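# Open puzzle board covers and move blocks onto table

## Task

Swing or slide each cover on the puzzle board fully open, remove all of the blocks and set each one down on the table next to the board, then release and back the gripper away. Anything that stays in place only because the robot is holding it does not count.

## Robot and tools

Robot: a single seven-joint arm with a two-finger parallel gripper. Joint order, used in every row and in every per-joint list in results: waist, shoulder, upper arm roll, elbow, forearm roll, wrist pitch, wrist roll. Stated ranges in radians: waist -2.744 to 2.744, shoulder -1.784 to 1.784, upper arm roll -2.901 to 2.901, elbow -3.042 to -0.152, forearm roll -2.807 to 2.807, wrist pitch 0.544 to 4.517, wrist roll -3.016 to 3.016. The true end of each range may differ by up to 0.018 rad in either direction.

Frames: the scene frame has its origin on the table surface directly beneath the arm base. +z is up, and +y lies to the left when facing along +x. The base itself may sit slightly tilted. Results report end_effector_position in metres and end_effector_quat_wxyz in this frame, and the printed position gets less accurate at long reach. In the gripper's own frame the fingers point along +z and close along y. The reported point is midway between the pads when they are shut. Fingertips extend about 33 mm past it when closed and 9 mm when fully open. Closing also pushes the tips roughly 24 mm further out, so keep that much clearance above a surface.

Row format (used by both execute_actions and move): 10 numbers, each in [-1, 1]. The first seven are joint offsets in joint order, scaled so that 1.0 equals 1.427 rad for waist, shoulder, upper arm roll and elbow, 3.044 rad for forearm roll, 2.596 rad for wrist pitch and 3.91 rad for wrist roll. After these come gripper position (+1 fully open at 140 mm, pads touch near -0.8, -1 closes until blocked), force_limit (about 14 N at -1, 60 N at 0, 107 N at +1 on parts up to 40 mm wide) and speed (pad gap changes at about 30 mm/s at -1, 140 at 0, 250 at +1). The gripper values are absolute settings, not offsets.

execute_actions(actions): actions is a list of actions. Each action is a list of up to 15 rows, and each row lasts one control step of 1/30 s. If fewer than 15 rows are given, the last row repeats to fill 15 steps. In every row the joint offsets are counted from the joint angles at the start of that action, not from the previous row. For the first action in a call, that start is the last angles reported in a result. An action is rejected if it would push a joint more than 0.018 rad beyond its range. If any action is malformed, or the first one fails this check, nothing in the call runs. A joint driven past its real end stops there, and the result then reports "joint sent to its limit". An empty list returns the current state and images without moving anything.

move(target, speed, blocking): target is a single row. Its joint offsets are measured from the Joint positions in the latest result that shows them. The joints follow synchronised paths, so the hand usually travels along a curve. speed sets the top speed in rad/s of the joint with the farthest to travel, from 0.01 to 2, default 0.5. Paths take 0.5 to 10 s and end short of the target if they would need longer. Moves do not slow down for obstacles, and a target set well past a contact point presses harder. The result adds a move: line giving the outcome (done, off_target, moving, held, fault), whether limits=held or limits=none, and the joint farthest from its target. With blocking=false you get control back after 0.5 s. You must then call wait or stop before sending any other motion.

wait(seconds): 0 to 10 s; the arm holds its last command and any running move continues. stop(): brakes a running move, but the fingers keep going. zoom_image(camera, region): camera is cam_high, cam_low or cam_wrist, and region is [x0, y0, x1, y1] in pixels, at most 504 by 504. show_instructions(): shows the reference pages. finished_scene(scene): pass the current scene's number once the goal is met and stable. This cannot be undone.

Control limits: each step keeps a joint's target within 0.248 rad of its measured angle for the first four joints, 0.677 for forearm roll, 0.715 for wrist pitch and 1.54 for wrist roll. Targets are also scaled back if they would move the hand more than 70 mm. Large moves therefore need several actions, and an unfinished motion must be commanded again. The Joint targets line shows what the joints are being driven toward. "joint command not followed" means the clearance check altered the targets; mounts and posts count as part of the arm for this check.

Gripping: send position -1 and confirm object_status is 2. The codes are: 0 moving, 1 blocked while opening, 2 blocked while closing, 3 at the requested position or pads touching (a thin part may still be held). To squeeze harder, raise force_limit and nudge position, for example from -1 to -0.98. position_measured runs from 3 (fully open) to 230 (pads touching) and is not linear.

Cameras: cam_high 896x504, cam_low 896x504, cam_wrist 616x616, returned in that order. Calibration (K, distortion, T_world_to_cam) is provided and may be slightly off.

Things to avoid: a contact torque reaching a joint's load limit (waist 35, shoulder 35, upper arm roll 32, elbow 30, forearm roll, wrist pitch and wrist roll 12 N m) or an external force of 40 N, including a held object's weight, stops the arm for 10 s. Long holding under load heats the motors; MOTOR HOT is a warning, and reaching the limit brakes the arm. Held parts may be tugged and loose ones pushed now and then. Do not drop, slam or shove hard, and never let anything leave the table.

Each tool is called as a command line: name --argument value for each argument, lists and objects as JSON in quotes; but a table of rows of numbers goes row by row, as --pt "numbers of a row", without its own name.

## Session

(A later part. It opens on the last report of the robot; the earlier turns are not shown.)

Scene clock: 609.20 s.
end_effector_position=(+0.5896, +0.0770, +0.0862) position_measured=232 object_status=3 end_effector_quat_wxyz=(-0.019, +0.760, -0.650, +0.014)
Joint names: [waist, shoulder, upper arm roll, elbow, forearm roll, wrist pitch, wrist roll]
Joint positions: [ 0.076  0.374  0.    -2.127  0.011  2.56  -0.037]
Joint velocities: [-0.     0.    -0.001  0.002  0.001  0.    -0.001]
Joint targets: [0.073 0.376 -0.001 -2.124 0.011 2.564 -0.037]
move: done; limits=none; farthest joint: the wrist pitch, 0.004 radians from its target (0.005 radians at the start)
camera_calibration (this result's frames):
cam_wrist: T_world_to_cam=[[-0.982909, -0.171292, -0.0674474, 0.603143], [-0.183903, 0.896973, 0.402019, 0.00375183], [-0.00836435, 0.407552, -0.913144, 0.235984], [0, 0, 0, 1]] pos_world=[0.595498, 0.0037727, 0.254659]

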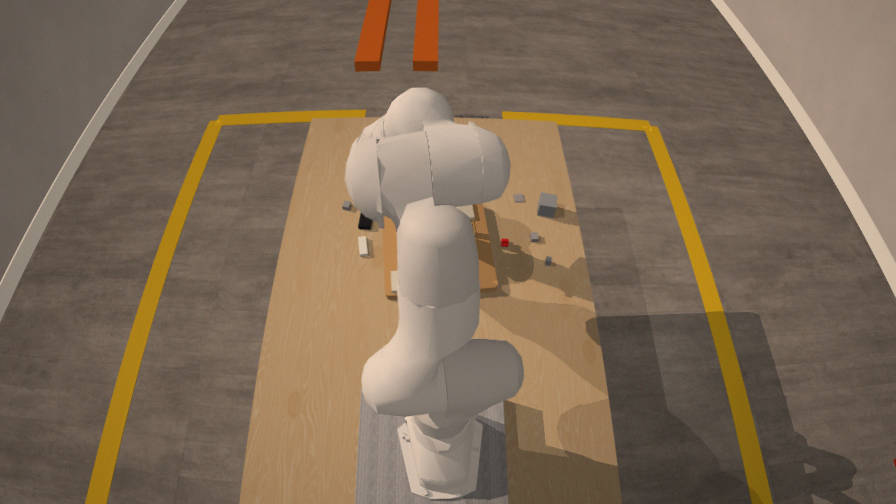

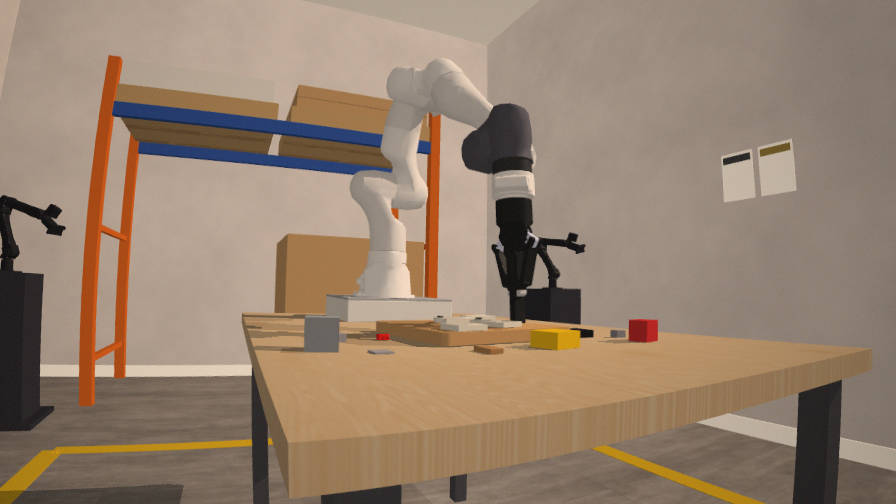

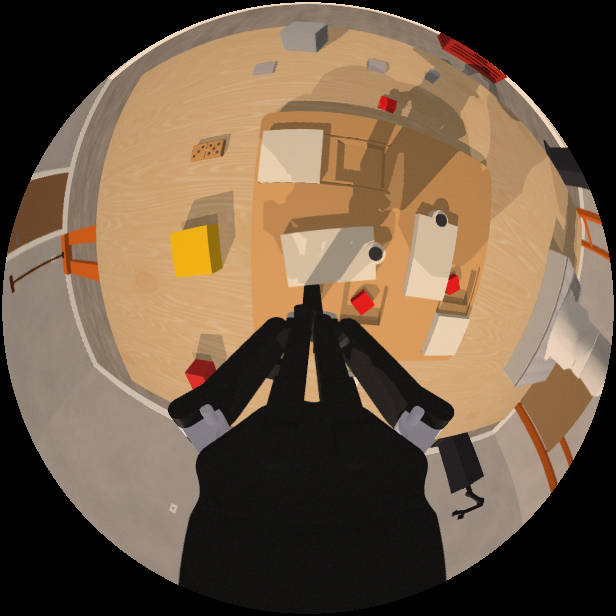

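move --target '[-0.0378,0.0014,0,0.002,0,0.0015,0,-1,-0.2,0]' --speed 0.1

Scene clock: 617.27 s.
end_effector_position=(+0.5945, +0.0471, +0.0870) position_measured=232 object_status=3 end_effector_quat_wxyz=(-0.020, +0.743, -0.669, +0.016)
Joint names: [waist, shoulder, upper arm roll, elbow, forearm roll, wrist pitch, wrist roll]
Joint positions: [ 0.025  0.374  0.001 -2.126  0.011  2.563 -0.037]
Joint velocities: [ 0.     0.001  0.001 -0.     0.001  0.001  0.   ]
Joint targets: [0.022 0.376 0.000 -2.125 0.011 2.564 -0.037]
move: done; limits=none; farthest joint: the waist, 0.003 radians from its target (0.054 radians at the start)
camera_calibration (this result's frames):
cam_wrist: T_world_to_cam=[[-0.990032, -0.121196, -0.0717453, 0.605093], [-0.139892, 0.905221, 0.401254, 0.00457521], [0.0163148, 0.407291, -0.913153, 0.23432], [0, 0, 0, 1]] pos_world=[0.595879, -0.0262429, 0.255546]

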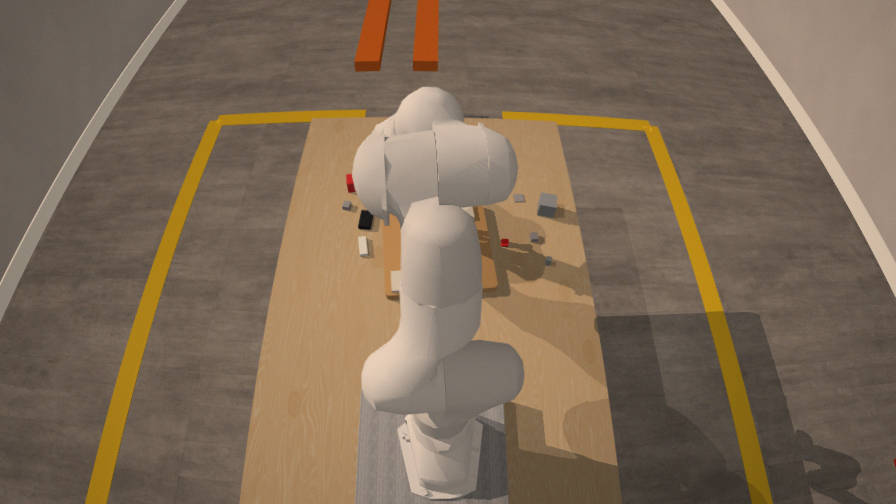

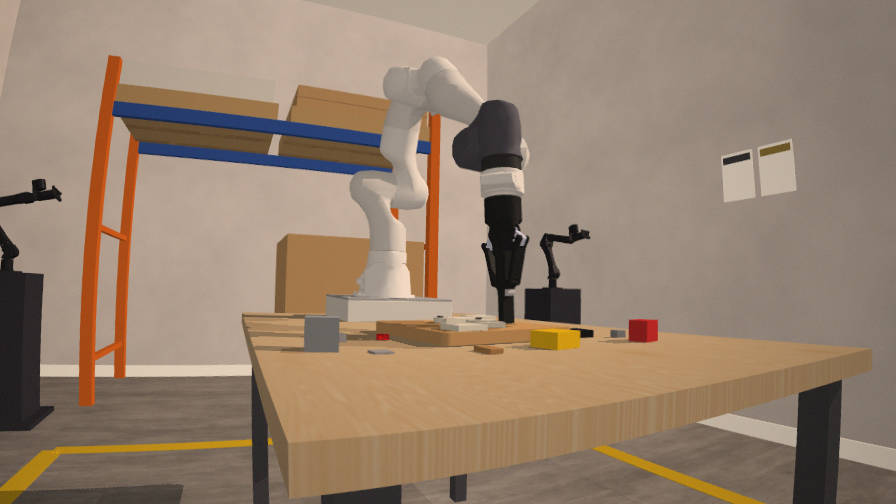

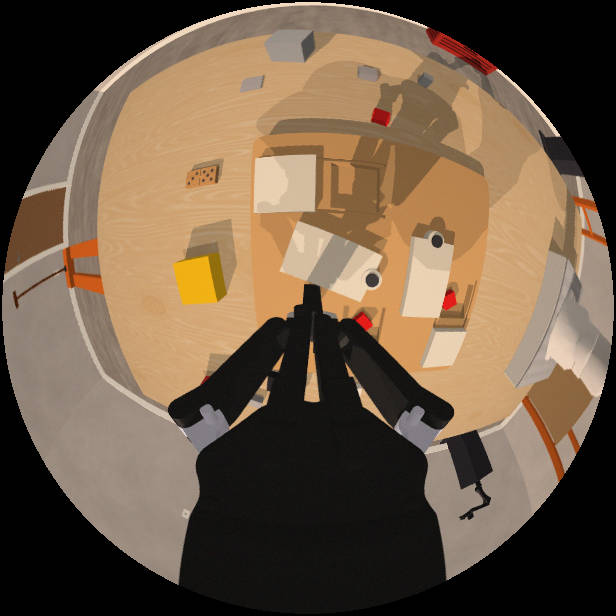

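zoom_image --camera "cam_wrist" --region '[245, 180, 395, 330]'

Region (245, 180, 395, 330) of cam_wrist's 616x616 image, scaled by 3.360, with more detail than that image has.

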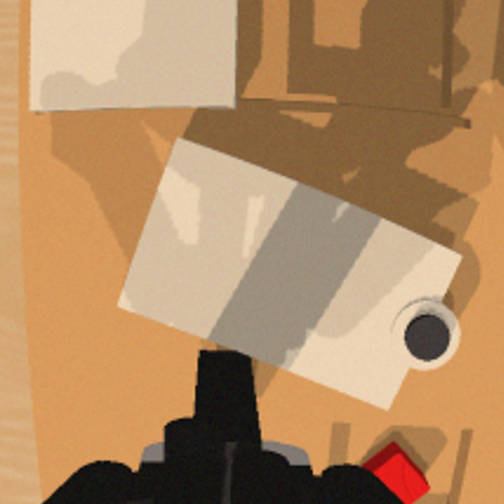

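execute_actions --actions '[[[-0.0023,0.0014,0,0.0007,0,0,0,-1,-0.2,0],[-0.0027,0.0014,0,0.0007,0,0,0,-1,-0.2,0],[-0.0031,0.0014,0,0.0007,0,0,0,-1,-0.2,0],[-0.0035,0.0014,0,0.0007,0,0,0,-1,-0.2,0],[-0.0039,0.0014,0,0.0007,0,0,0,-1,-0.2,0],[-0.0043,0.0014,0,0.0007,0,0,0,-1,-0.2,0],[-0.0047,0.0014,0,0.0007,0,0,0,-1,-0.2,0],[-0.005,0.0014,0,0.0007,0,0,0,-1,-0.2,0],[-0.0053,0.0014,0,0.0007,0,0,0,-1,-0.2,0]]]'

Scene clock: 646.70 s.
end_effector_position=(+0.5946, +0.0463, +0.0871) position_measured=232 object_status=3 end_effector_quat_wxyz=(-0.020, +0.742, -0.670, +0.016)
Joint names: [waist, shoulder, upper arm roll, elbow, forearm roll, wrist pitch, wrist roll]
Joint positions: [ 0.022  0.374  0.002 -2.126  0.011  2.563 -0.037]
Joint velocities: [-0.001  0.001  0.     0.002  0.001  0.    -0.   ]
Joint targets: [0.017 0.376 0.001 -2.125 0.011 2.563 -0.037]
camera_calibration (this result's frames):
cam_wrist: T_world_to_cam=[[-0.990219, -0.11964, -0.0717825, 0.60511], [-0.13849, 0.905299, 0.401565, 0.00444677], [0.0169414, 0.407578, -0.913013, 0.234258], [0, 0, 0, 1]] pos_world=[0.595839, -0.0271086, 0.255531]

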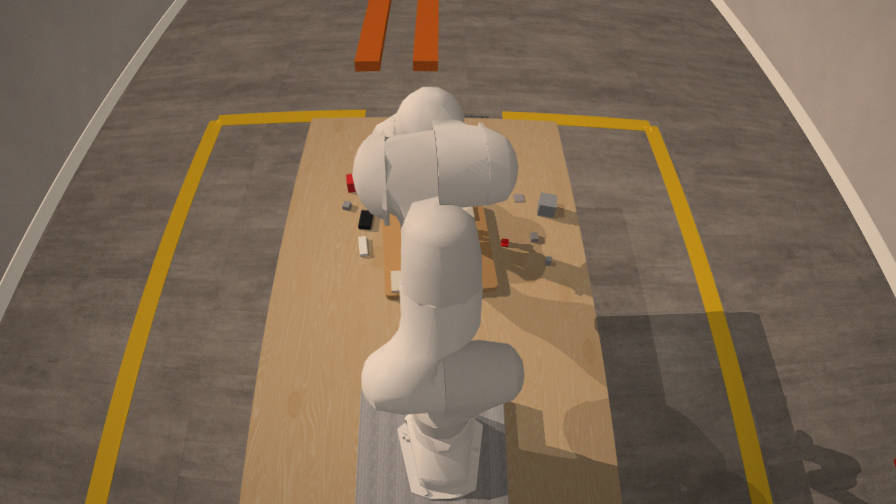

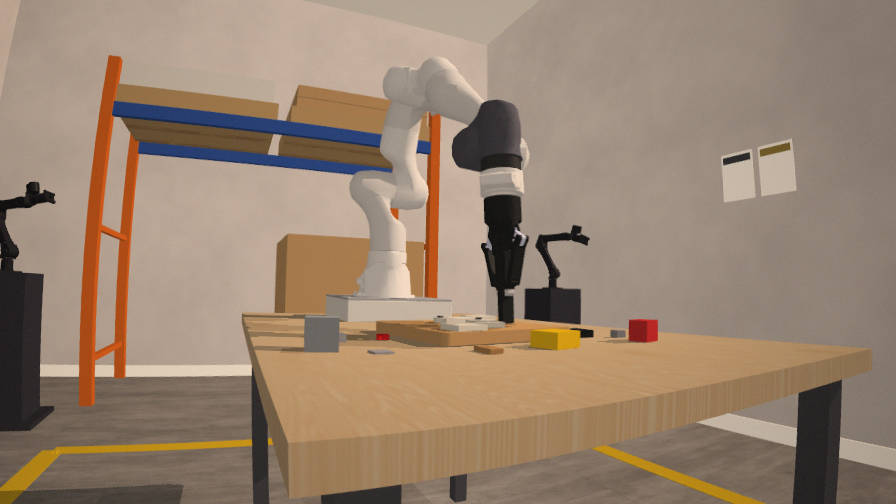

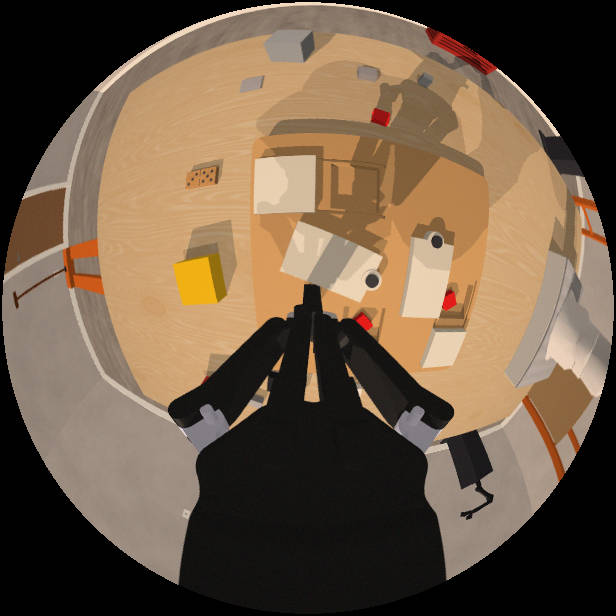

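zoom_image --camera "cam_wrist" --region '[330, 280, 400, 350]'

Region (330, 280, 400, 350) of cam_wrist's 616x616 image, scaled by 7.200, with more detail than that image has.

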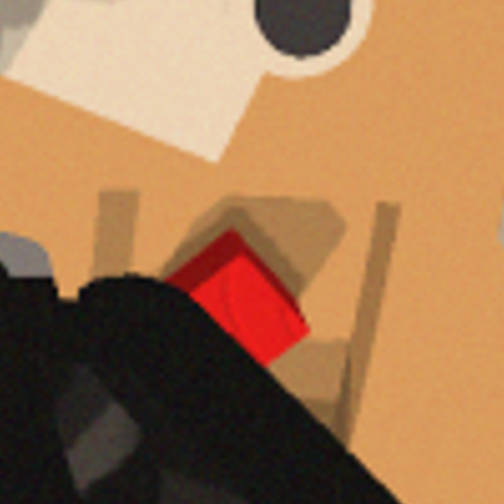

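execute_actions --actions '[[[0.0049,-0.0091,0,-0.0090,0,0.0015,-0.0137,-1,-0.2,0],[0.0092,-0.0156,0,-0.0182,0,0.0015,-0.0271,-1,-0.2,0],[0.0142,-0.0230,0,-0.0291,0,0.0015,-0.0414,-1,-0.2,0],[0.0198,-0.0309,0,-0.0413,0,0.0015,-0.0564,-1,-0.2,0],[0.0256,-0.0390,0,-0.0538,0,0.0015,-0.0720,-1,-0.2,0],[0.0314,-0.0469,0,-0.0664,0,0.0015,-0.0879,-1,-0.2,0],[0.0370,-0.0543,0,-0.0785,0,0.0015,-0.1040,-1,-0.2,0],[0.0420,-0.0606,0,-0.0894,0,0.0015,-0.1199,-1,-0.2,0],[0.0459,-0.0651,0,-0.0979,0,0.0015,-0.1355,-1,-0.2,0],[0.0486,-0.0678,0,-0.1037,0,0.0015,-0.1506,-1,-0.2,0],[0.0498,-0.0690,0,-0.1063,0,0.0015,-0.1650,-1,-0.2,0],[0.0500,-0.0690,0,-0.1068,0,0.0015,-0.1784,-1,-0.2,0],[0.0500,-0.0690,0,-0.1068,0,0.0015,-0.1908,-1,-0.2,0],[0.0500,-0.0690,0,-0.1068,0,0.0015,-0.2019,-1,-0.2,0],[0.0500,-0.0690,0,-0.1068,0,0.0015,-0.2115,-0.52,-0.2,-0.5]],[[0.0015,-0.0015,0,-0.0018,0,0.001,-0.1148,-0.52,-0.2,-0.5],[0.0015,-0.0015,0,-0.0018,0,0.001,-0.1213,-0.52,-0.2,-0.5],[0.0015,-0.0015,0,-0.0018,0,0.001,-0.1260,-0.52,-0.2,-0.5],[0.0015,-0.0015,0,-0.0018,0,0.001,-0.1289,-0.52,-0.2,-0.5],[0.0015,-0.0015,0,-0.0018,0,0.001,-0.1299,-0.52,-0.2,-0.5],[0.0015,-0.0015,0,-0.0018,0,0.001,-0.1291,-0.52,-0.2,-0.5],[0.0015,-0.0015,0,-0.0018,0,0.001,-0.1264,-0.52,-0.2,-0.5],[0.0015,-0.0015,0,-0.0018,0,0.001,-0.1219,-0.52,-0.2,-0.5],[0.0015,-0.0015,0,-0.0018,0,0.001,-0.1156,-0.52,-0.2,-0.5],[0.0015,-0.0015,0,-0.0018,0,0.001,-0.1076,-0.52,-0.2,-0.5],[0.0015,-0.0015,0,-0.0018,0,0.001,-0.0982,-0.52,-0.2,-0.5],[0.0015,-0.0015,0,-0.0018,0,0.001,-0.0872,-0.52,-0.2,-0.5]]]'

zoom_image --camera "cam_wrist" --region '[270, 250, 354, 334]'

Scene clock: 767.70 s.
end_effector_position=(+0.5345, +0.0798, +0.0839) position_measured=195 object_status=3 end_effector_quat_wxyz=(-0.002, +0.952, -0.306, -0.001)
Joint names: [waist, shoulder, upper arm roll, elbow, forearm roll, wrist pitch, wrist roll]
Joint positions: [ 0.092  0.28   0.002 -2.273  0.011  2.565 -0.813]
Joint velocities: [ 0.     0.     0.     0.001  0.     0.002 -0.033]
Joint targets: [0.094 0.278 0.002 -2.275 0.011 2.568 -0.827]
camera_calibration (this result's frames):
cam_wrist: T_world_to_cam=[[-0.56785, -0.822779, -0.0240926, 0.375798], [-0.758257, 0.511482, 0.404267, 0.329586], [-0.3203, 0.247832, -0.914323, 0.411908], [0, 0, 0, 1]] pos_world=[0.595242, 0.0385376, 0.252431]

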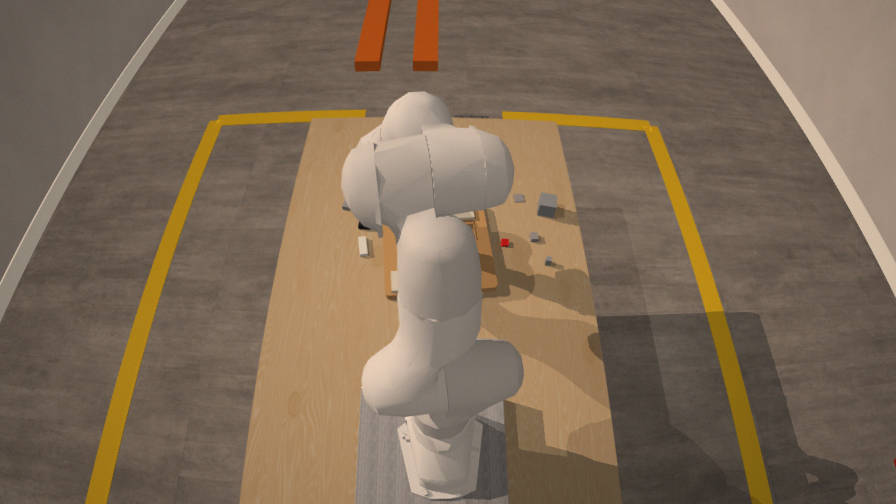

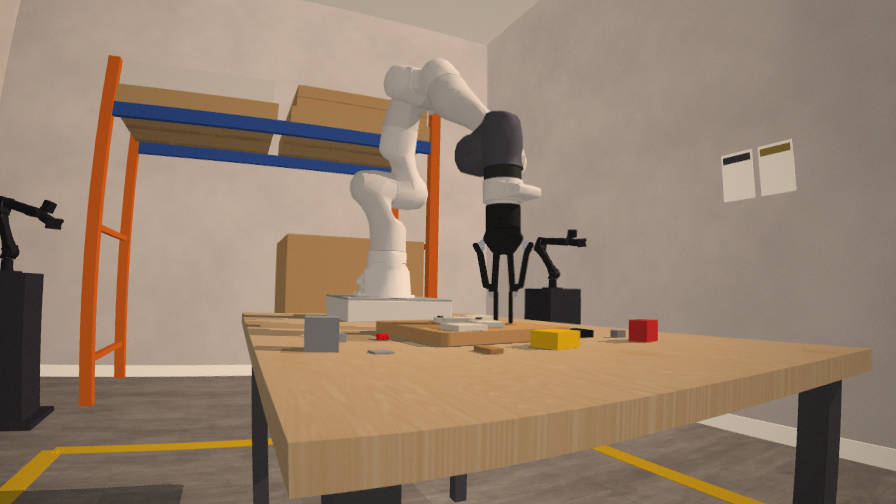

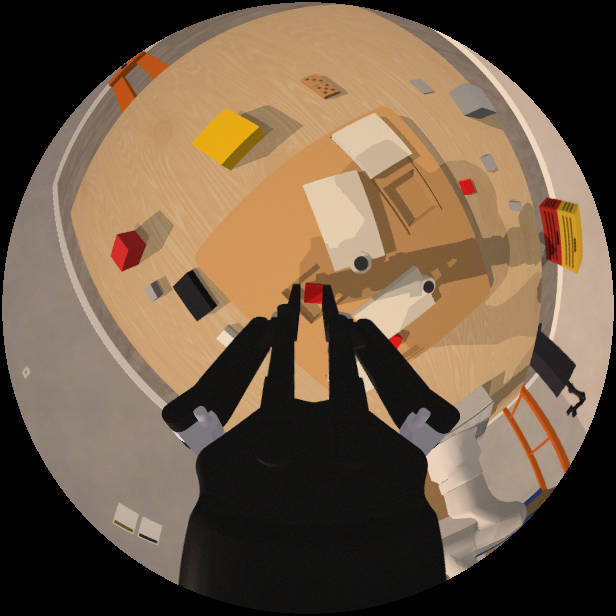

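Region (270, 250, 354, 334) of cam_wrist's 616x616 image, scaled by 6.000, with more detail than that image has.

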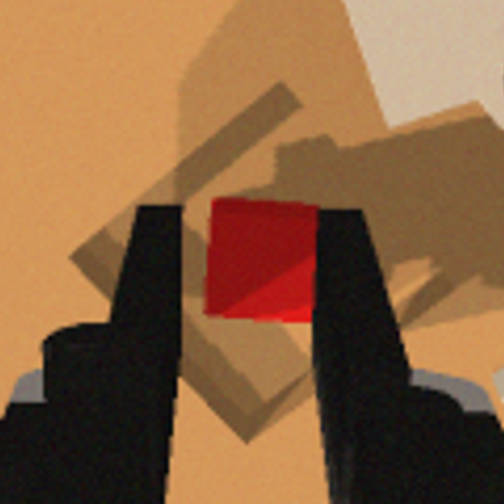

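execute_actions --actions '[]'

zoom_image --camera "cam_wrist" --region '[274, 256, 354, 336]'

Scene clock: 770.93 s.
end_effector_position=(+0.5345, +0.0798, +0.0839) position_measured=195 object_status=3 end_effector_quat_wxyz=(-0.002, +0.954, -0.301, -0.001)
Joint names: [waist, shoulder, upper arm roll, elbow, forearm roll, wrist pitch, wrist roll]
Joint positions: [ 0.092  0.28   0.002 -2.273  0.011  2.565 -0.823]
Joint velocities: [-0.001  0.001  0.    -0.     0.001  0.    -0.001]
Joint targets: [0.094 0.278 0.002 -2.275 0.011 2.568 -0.827]
camera_calibration (this result's frames):
cam_wrist: T_world_to_cam=[[-0.559556, -0.828441, -0.0241254, 0.371819], [-0.763375, 0.503836, 0.404238, 0.332933], [-0.322732, 0.244611, -0.914336, 0.413466], [0, 0, 0, 1]] pos_world=[0.595645, 0.0391482, 0.252433]

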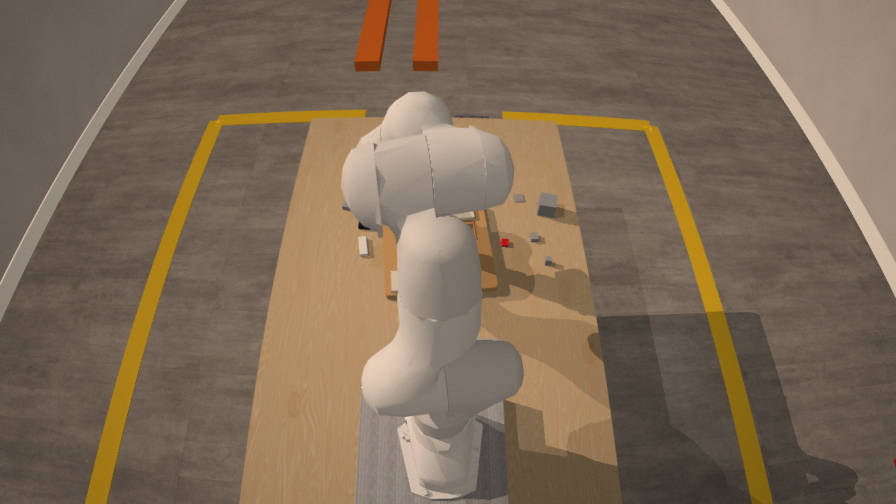

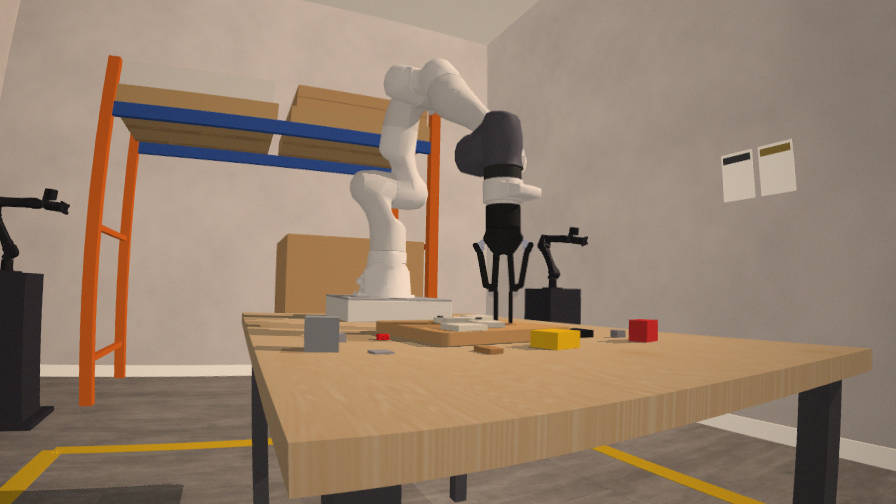

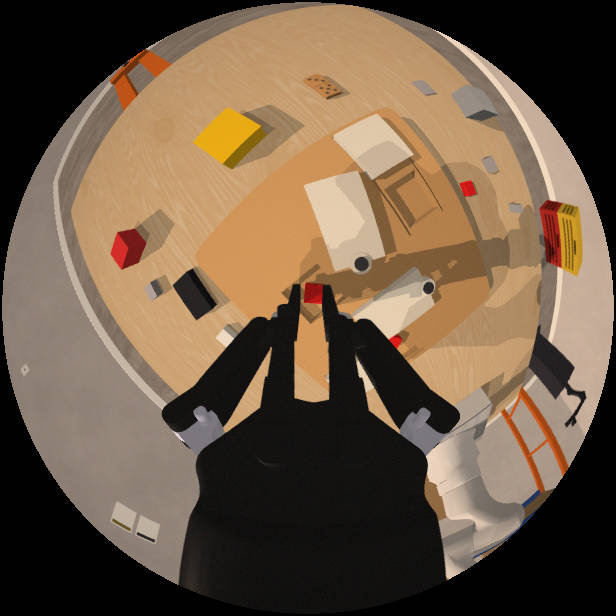

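Region (274, 256, 354, 336) of cam_wrist's 616x616 image, scaled by 6.300, with more detail than that image has.

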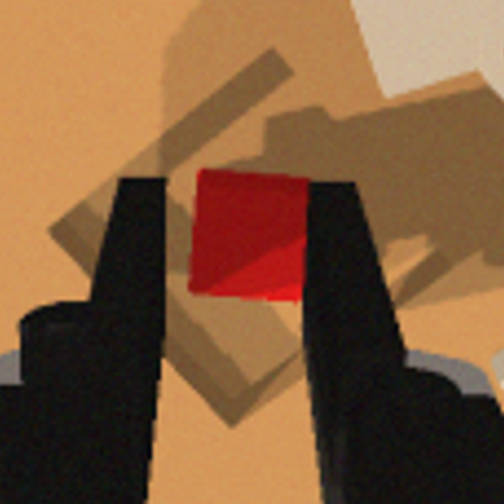

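execute_actions --actions '[[[-0.0020,0.0019,0,-0.001,0,0.0012,0.0078,-0.52,-0.2,-0.5],[-0.0022,0.0021,0,-0.001,0,0.0012,0.0139,-0.52,-0.2,-0.5],[-0.0026,0.0024,0,-0.001,0,0.0012,0.0194,-0.52,-0.2,-0.5],[-0.0029,0.0027,0,-0.001,0,0.0012,0.0241,-0.52,-0.2,-0.5],[-0.0033,0.0030,0,-0.001,0,0.0012,0.0279,-0.52,-0.2,-0.5],[-0.0037,0.0033,0,-0.001,0,0.0012,0.0307,-0.52,-0.2,-0.5],[-0.0040,0.0036,0,-0.001,0,0.0012,0.0324,-0.52,-0.2,-0.5],[-0.0044,0.0039,0,-0.001,0,0.0012,0.0328,-0.52,-0.2,-0.5],[-0.0046,0.0041,0,-0.001,0,0.0012,0.0319,-0.52,-0.2,-0.5],[-0.0048,0.0042,0,-0.001,0,0.0012,0.0294,-0.52,-0.2,-0.5],[-0.0049,0.0042,0,-0.001,0,0.0012,0.0252,-0.52,-0.2,-0.5],[-0.0049,0.0042,0,-0.001,0,0.0012,0.0192,-0.52,-0.2,-0.5]]]'

zoom_image --camera "cam_wrist" --region '[274, 256, 354, 336]'

Scene clock: 818.53 s.
end_effector_position=(+0.5338, +0.0772, +0.0821) position_measured=195 object_status=3 end_effector_quat_wxyz=(-0.001, +0.942, -0.337, -0.003)
Joint names: [waist, shoulder, upper arm roll, elbow, forearm roll, wrist pitch, wrist roll]
Joint positions: [ 0.087  0.283  0.002 -2.273  0.011  2.565 -0.753]
Joint velocities: [-0.001  0.001 -0.002 -0.     0.001  0.001 -0.   ]
Joint targets: [0.085 0.286 0.002 -2.275 0.011 2.568 -0.748]
camera_calibration (this result's frames):
cam_wrist: T_world_to_cam=[[-0.620426, -0.783974, -0.0213579, 0.39806], [-0.721765, 0.560117, 0.406601, 0.307671], [-0.306802, 0.267681, -0.913356, 0.401809], [0, 0, 0, 1]] pos_world=[0.592308, 0.0321807, 0.250397]

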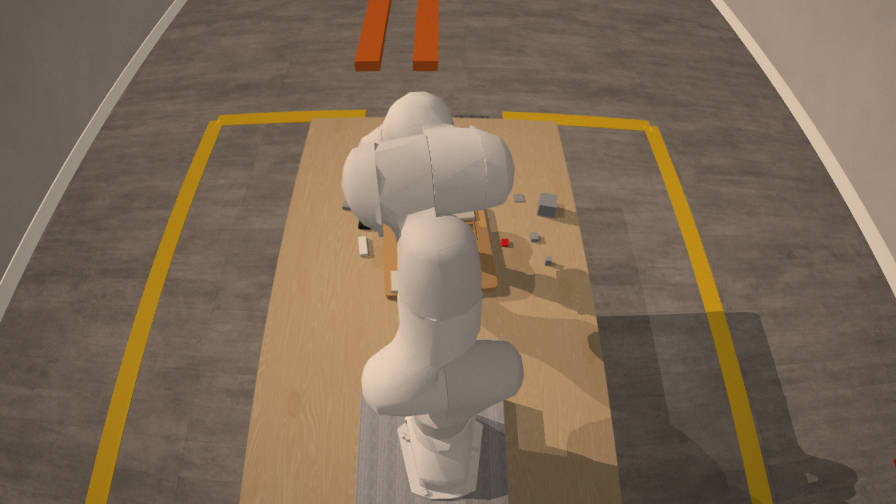

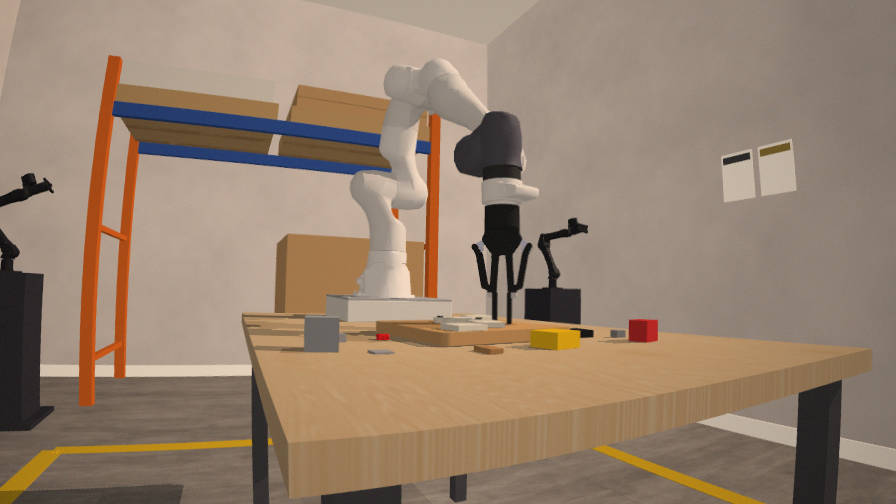

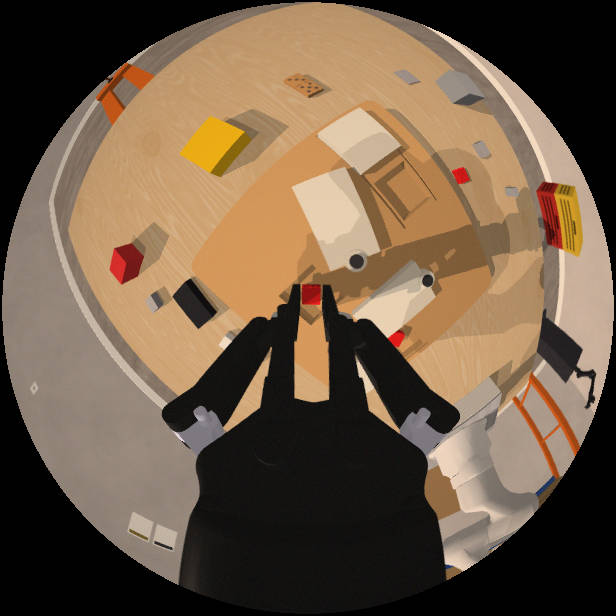

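Region (274, 256, 354, 336) of cam_wrist's 616x616 image, scaled by 6.300, with more detail than that image has.

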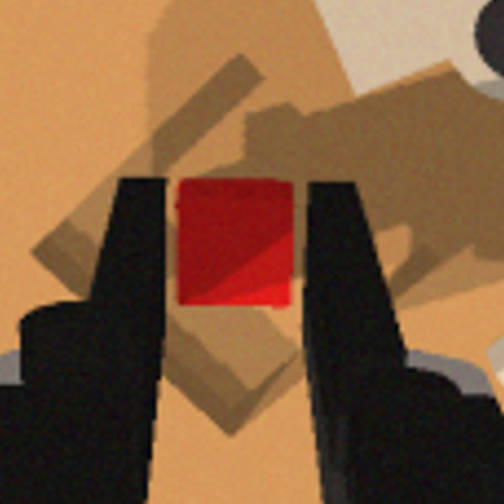

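execute_actions --actions '[[[-0.001,0.0030,0,-0.001,0,0.0030,0.001,-0.52,-0.2,-0.5],[-0.001,0.0044,0,-0.001,0,0.0046,0.001,-0.52,-0.2,-0.5],[-0.001,0.0058,0,-0.001,0,0.0058,0.001,-0.52,-0.2,-0.5],[-0.001,0.0072,0,-0.001,0,0.0067,0.001,-0.52,-0.2,-0.5],[-0.001,0.0086,0,-0.001,0,0.0074,0.001,-0.52,-0.2,-0.5],[-0.001,0.0100,0,-0.001,0,0.0082,0.001,-0.52,-0.2,-0.5],[-0.001,0.0114,0,-0.001,0,0.0090,0.001,-0.52,-0.2,-0.5],[-0.001,0.0128,0,-0.001,0,0.0098,0.001,-0.52,-0.2,-0.5],[-0.001,0.0142,0,-0.001,0,0.0105,0.001,-0.52,-0.2,-0.5],[-0.001,0.0156,0,-0.001,0,0.0112,0.001,-0.52,-0.2,-0.5],[-0.001,0.0167,0,-0.001,0,0.0115,0.001,-0.52,-0.2,-0.5],[-0.001,0.0174,0,-0.001,0,0.0113,0.001,-0.52,-0.2,-0.5],[-0.001,0.0174,0,-0.001,0,0.0109,0.001,-0.52,-0.2,-0.5],[-0.001,0.0174,0,-0.001,0,0.0105,0.001,-1,-0.2,-0.5],[-0.001,0.0174,0,-0.001,0,0.0105,0.001,-1,-0.2,-0.5]]]'

Scene clock: 836.27 s.
end_effector_position=(+0.5335, +0.0770, +0.0722) position_measured=198 object_status=0 end_effector_quat_wxyz=(-0.001, +0.942, -0.337, -0.003)
Joint names: [waist, shoulder, upper arm roll, elbow, forearm roll, wrist pitch, wrist roll]
Joint positions: [ 0.087  0.305  0.002 -2.273  0.011  2.586 -0.752]
Joint velocities: [-0.    -0.007 -0.001 -0.001  0.001  0.002  0.001]
Joint targets: [0.086 0.308 0.002 -2.275 0.011 2.593 -0.749]
camera_calibration (this result's frames):
cam_wrist: T_world_to_cam=[[-0.620925, -0.783595, -0.0207342, 0.397685], [-0.72114, 0.560667, 0.406952, 0.311181], [-0.307261, 0.267639, -0.913214, 0.393005], [0, 0, 0, 1]] pos_world=[0.592093, 0.0319718, 0.240507]

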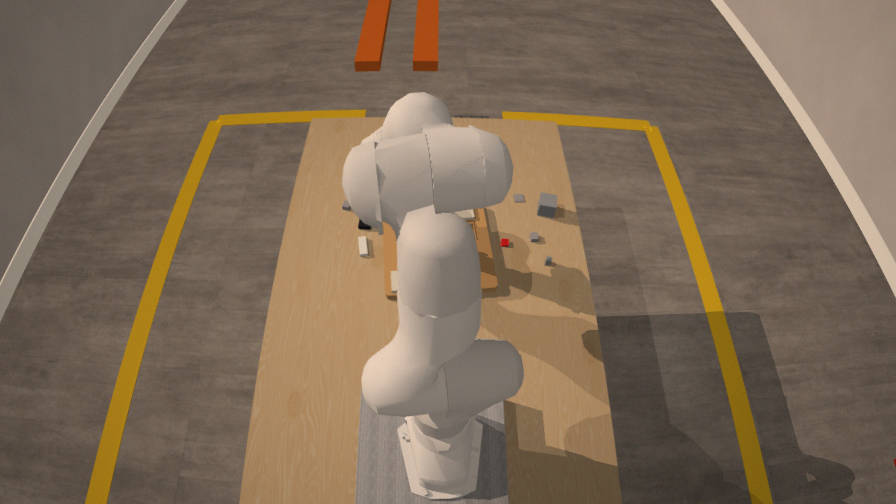

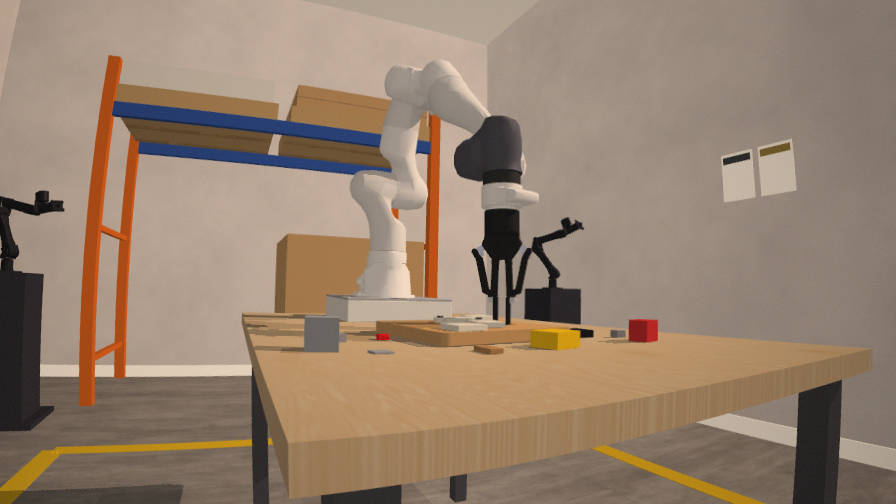

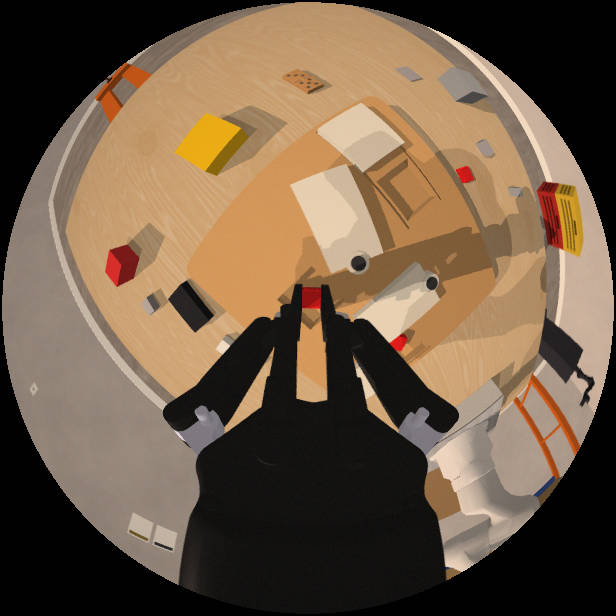

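zoom_image --camera "cam_high" --region '[320, 200, 420, 320]'

zoom_image --camera "cam_wrist" --region '[150, 250, 300, 400]'

Region (320, 200, 420, 320) of cam_high's 896x504 image, scaled by 4.200, with more detail than that image has.

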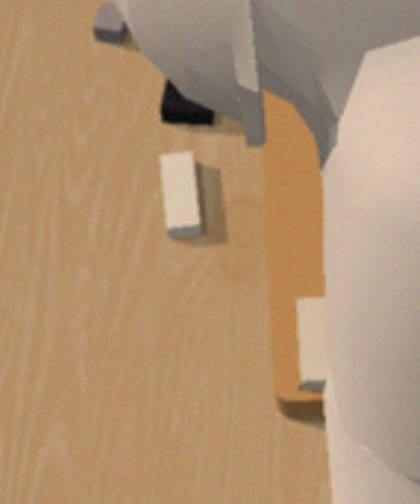

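Region (150, 250, 300, 400) of cam_wrist's 616x616 image, scaled by 3.360, with more detail than that image has.

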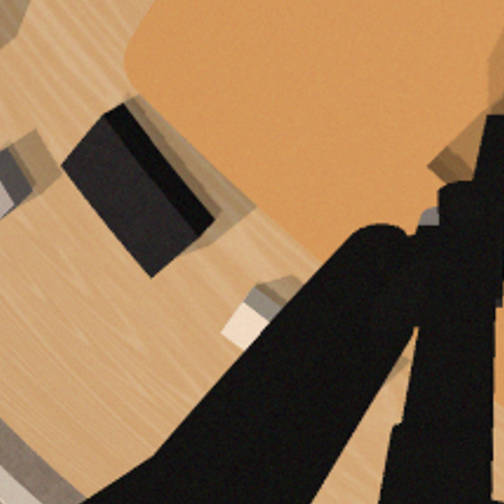

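execute_actions --actions '[]'

Scene clock: 935.20 s.
end_effector_position=(+0.5341, +0.0771, +0.0724) position_measured=206 object_status=2 end_effector_quat_wxyz=(-0.001, +0.942, -0.337, -0.002)
Joint names: [waist, shoulder, upper arm roll, elbow, forearm roll, wrist pitch, wrist roll]
Joint positions: [ 0.087  0.305  0.002 -2.273  0.011  2.588 -0.752]
Joint velocities: [-0.001  0.001  0.001 -0.001  0.001  0.001 -0.   ]
Joint targets: [0.086 0.308 0.002 -2.275 0.011 2.593 -0.749]
camera_calibration (this result's frames):
cam_wrist: T_world_to_cam=[[-0.620892, -0.783585, -0.0220815, 0.398197], [-0.721891, 0.560573, 0.405748, 0.311988], [-0.30556, 0.267866, -0.913718, 0.392442], [0, 0, 0, 1]] pos_world=[0.592373, 0.0320076, 0.240786]

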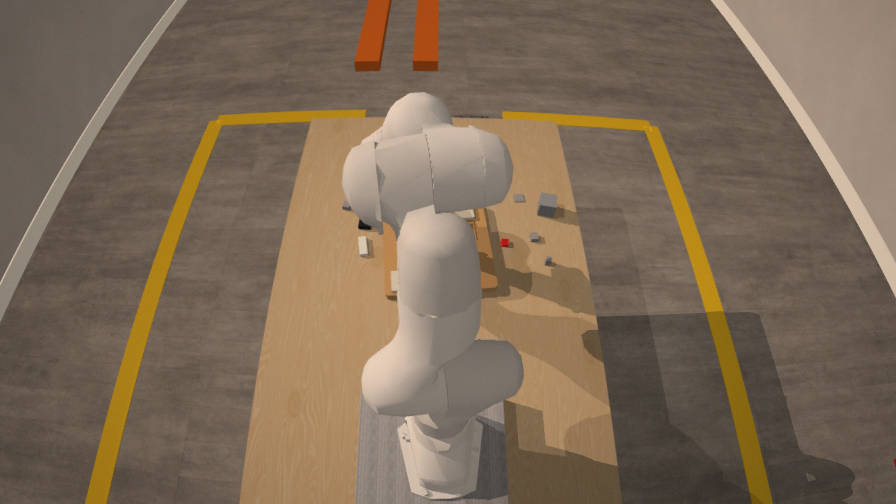

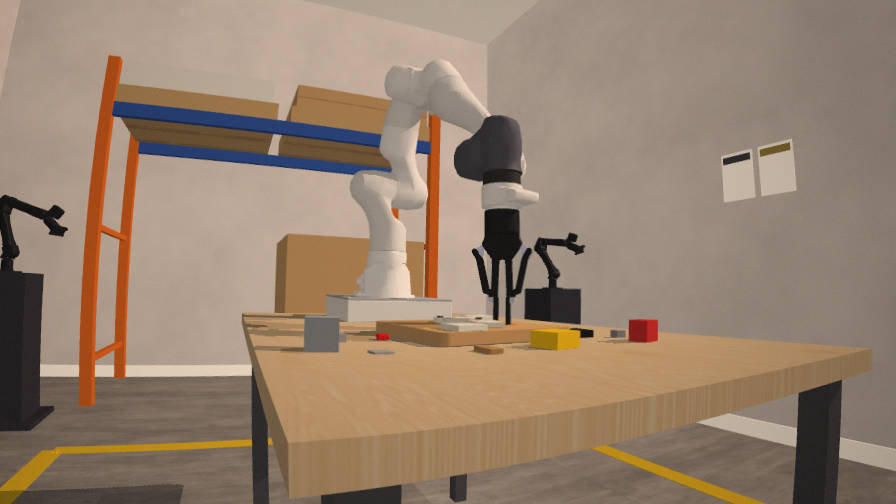

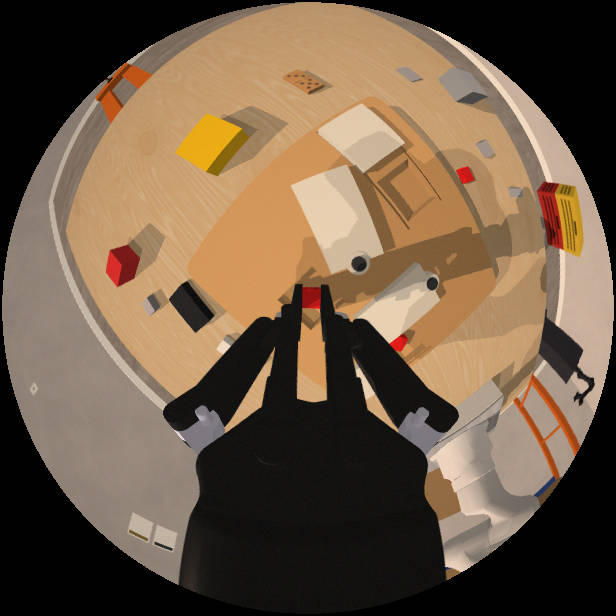

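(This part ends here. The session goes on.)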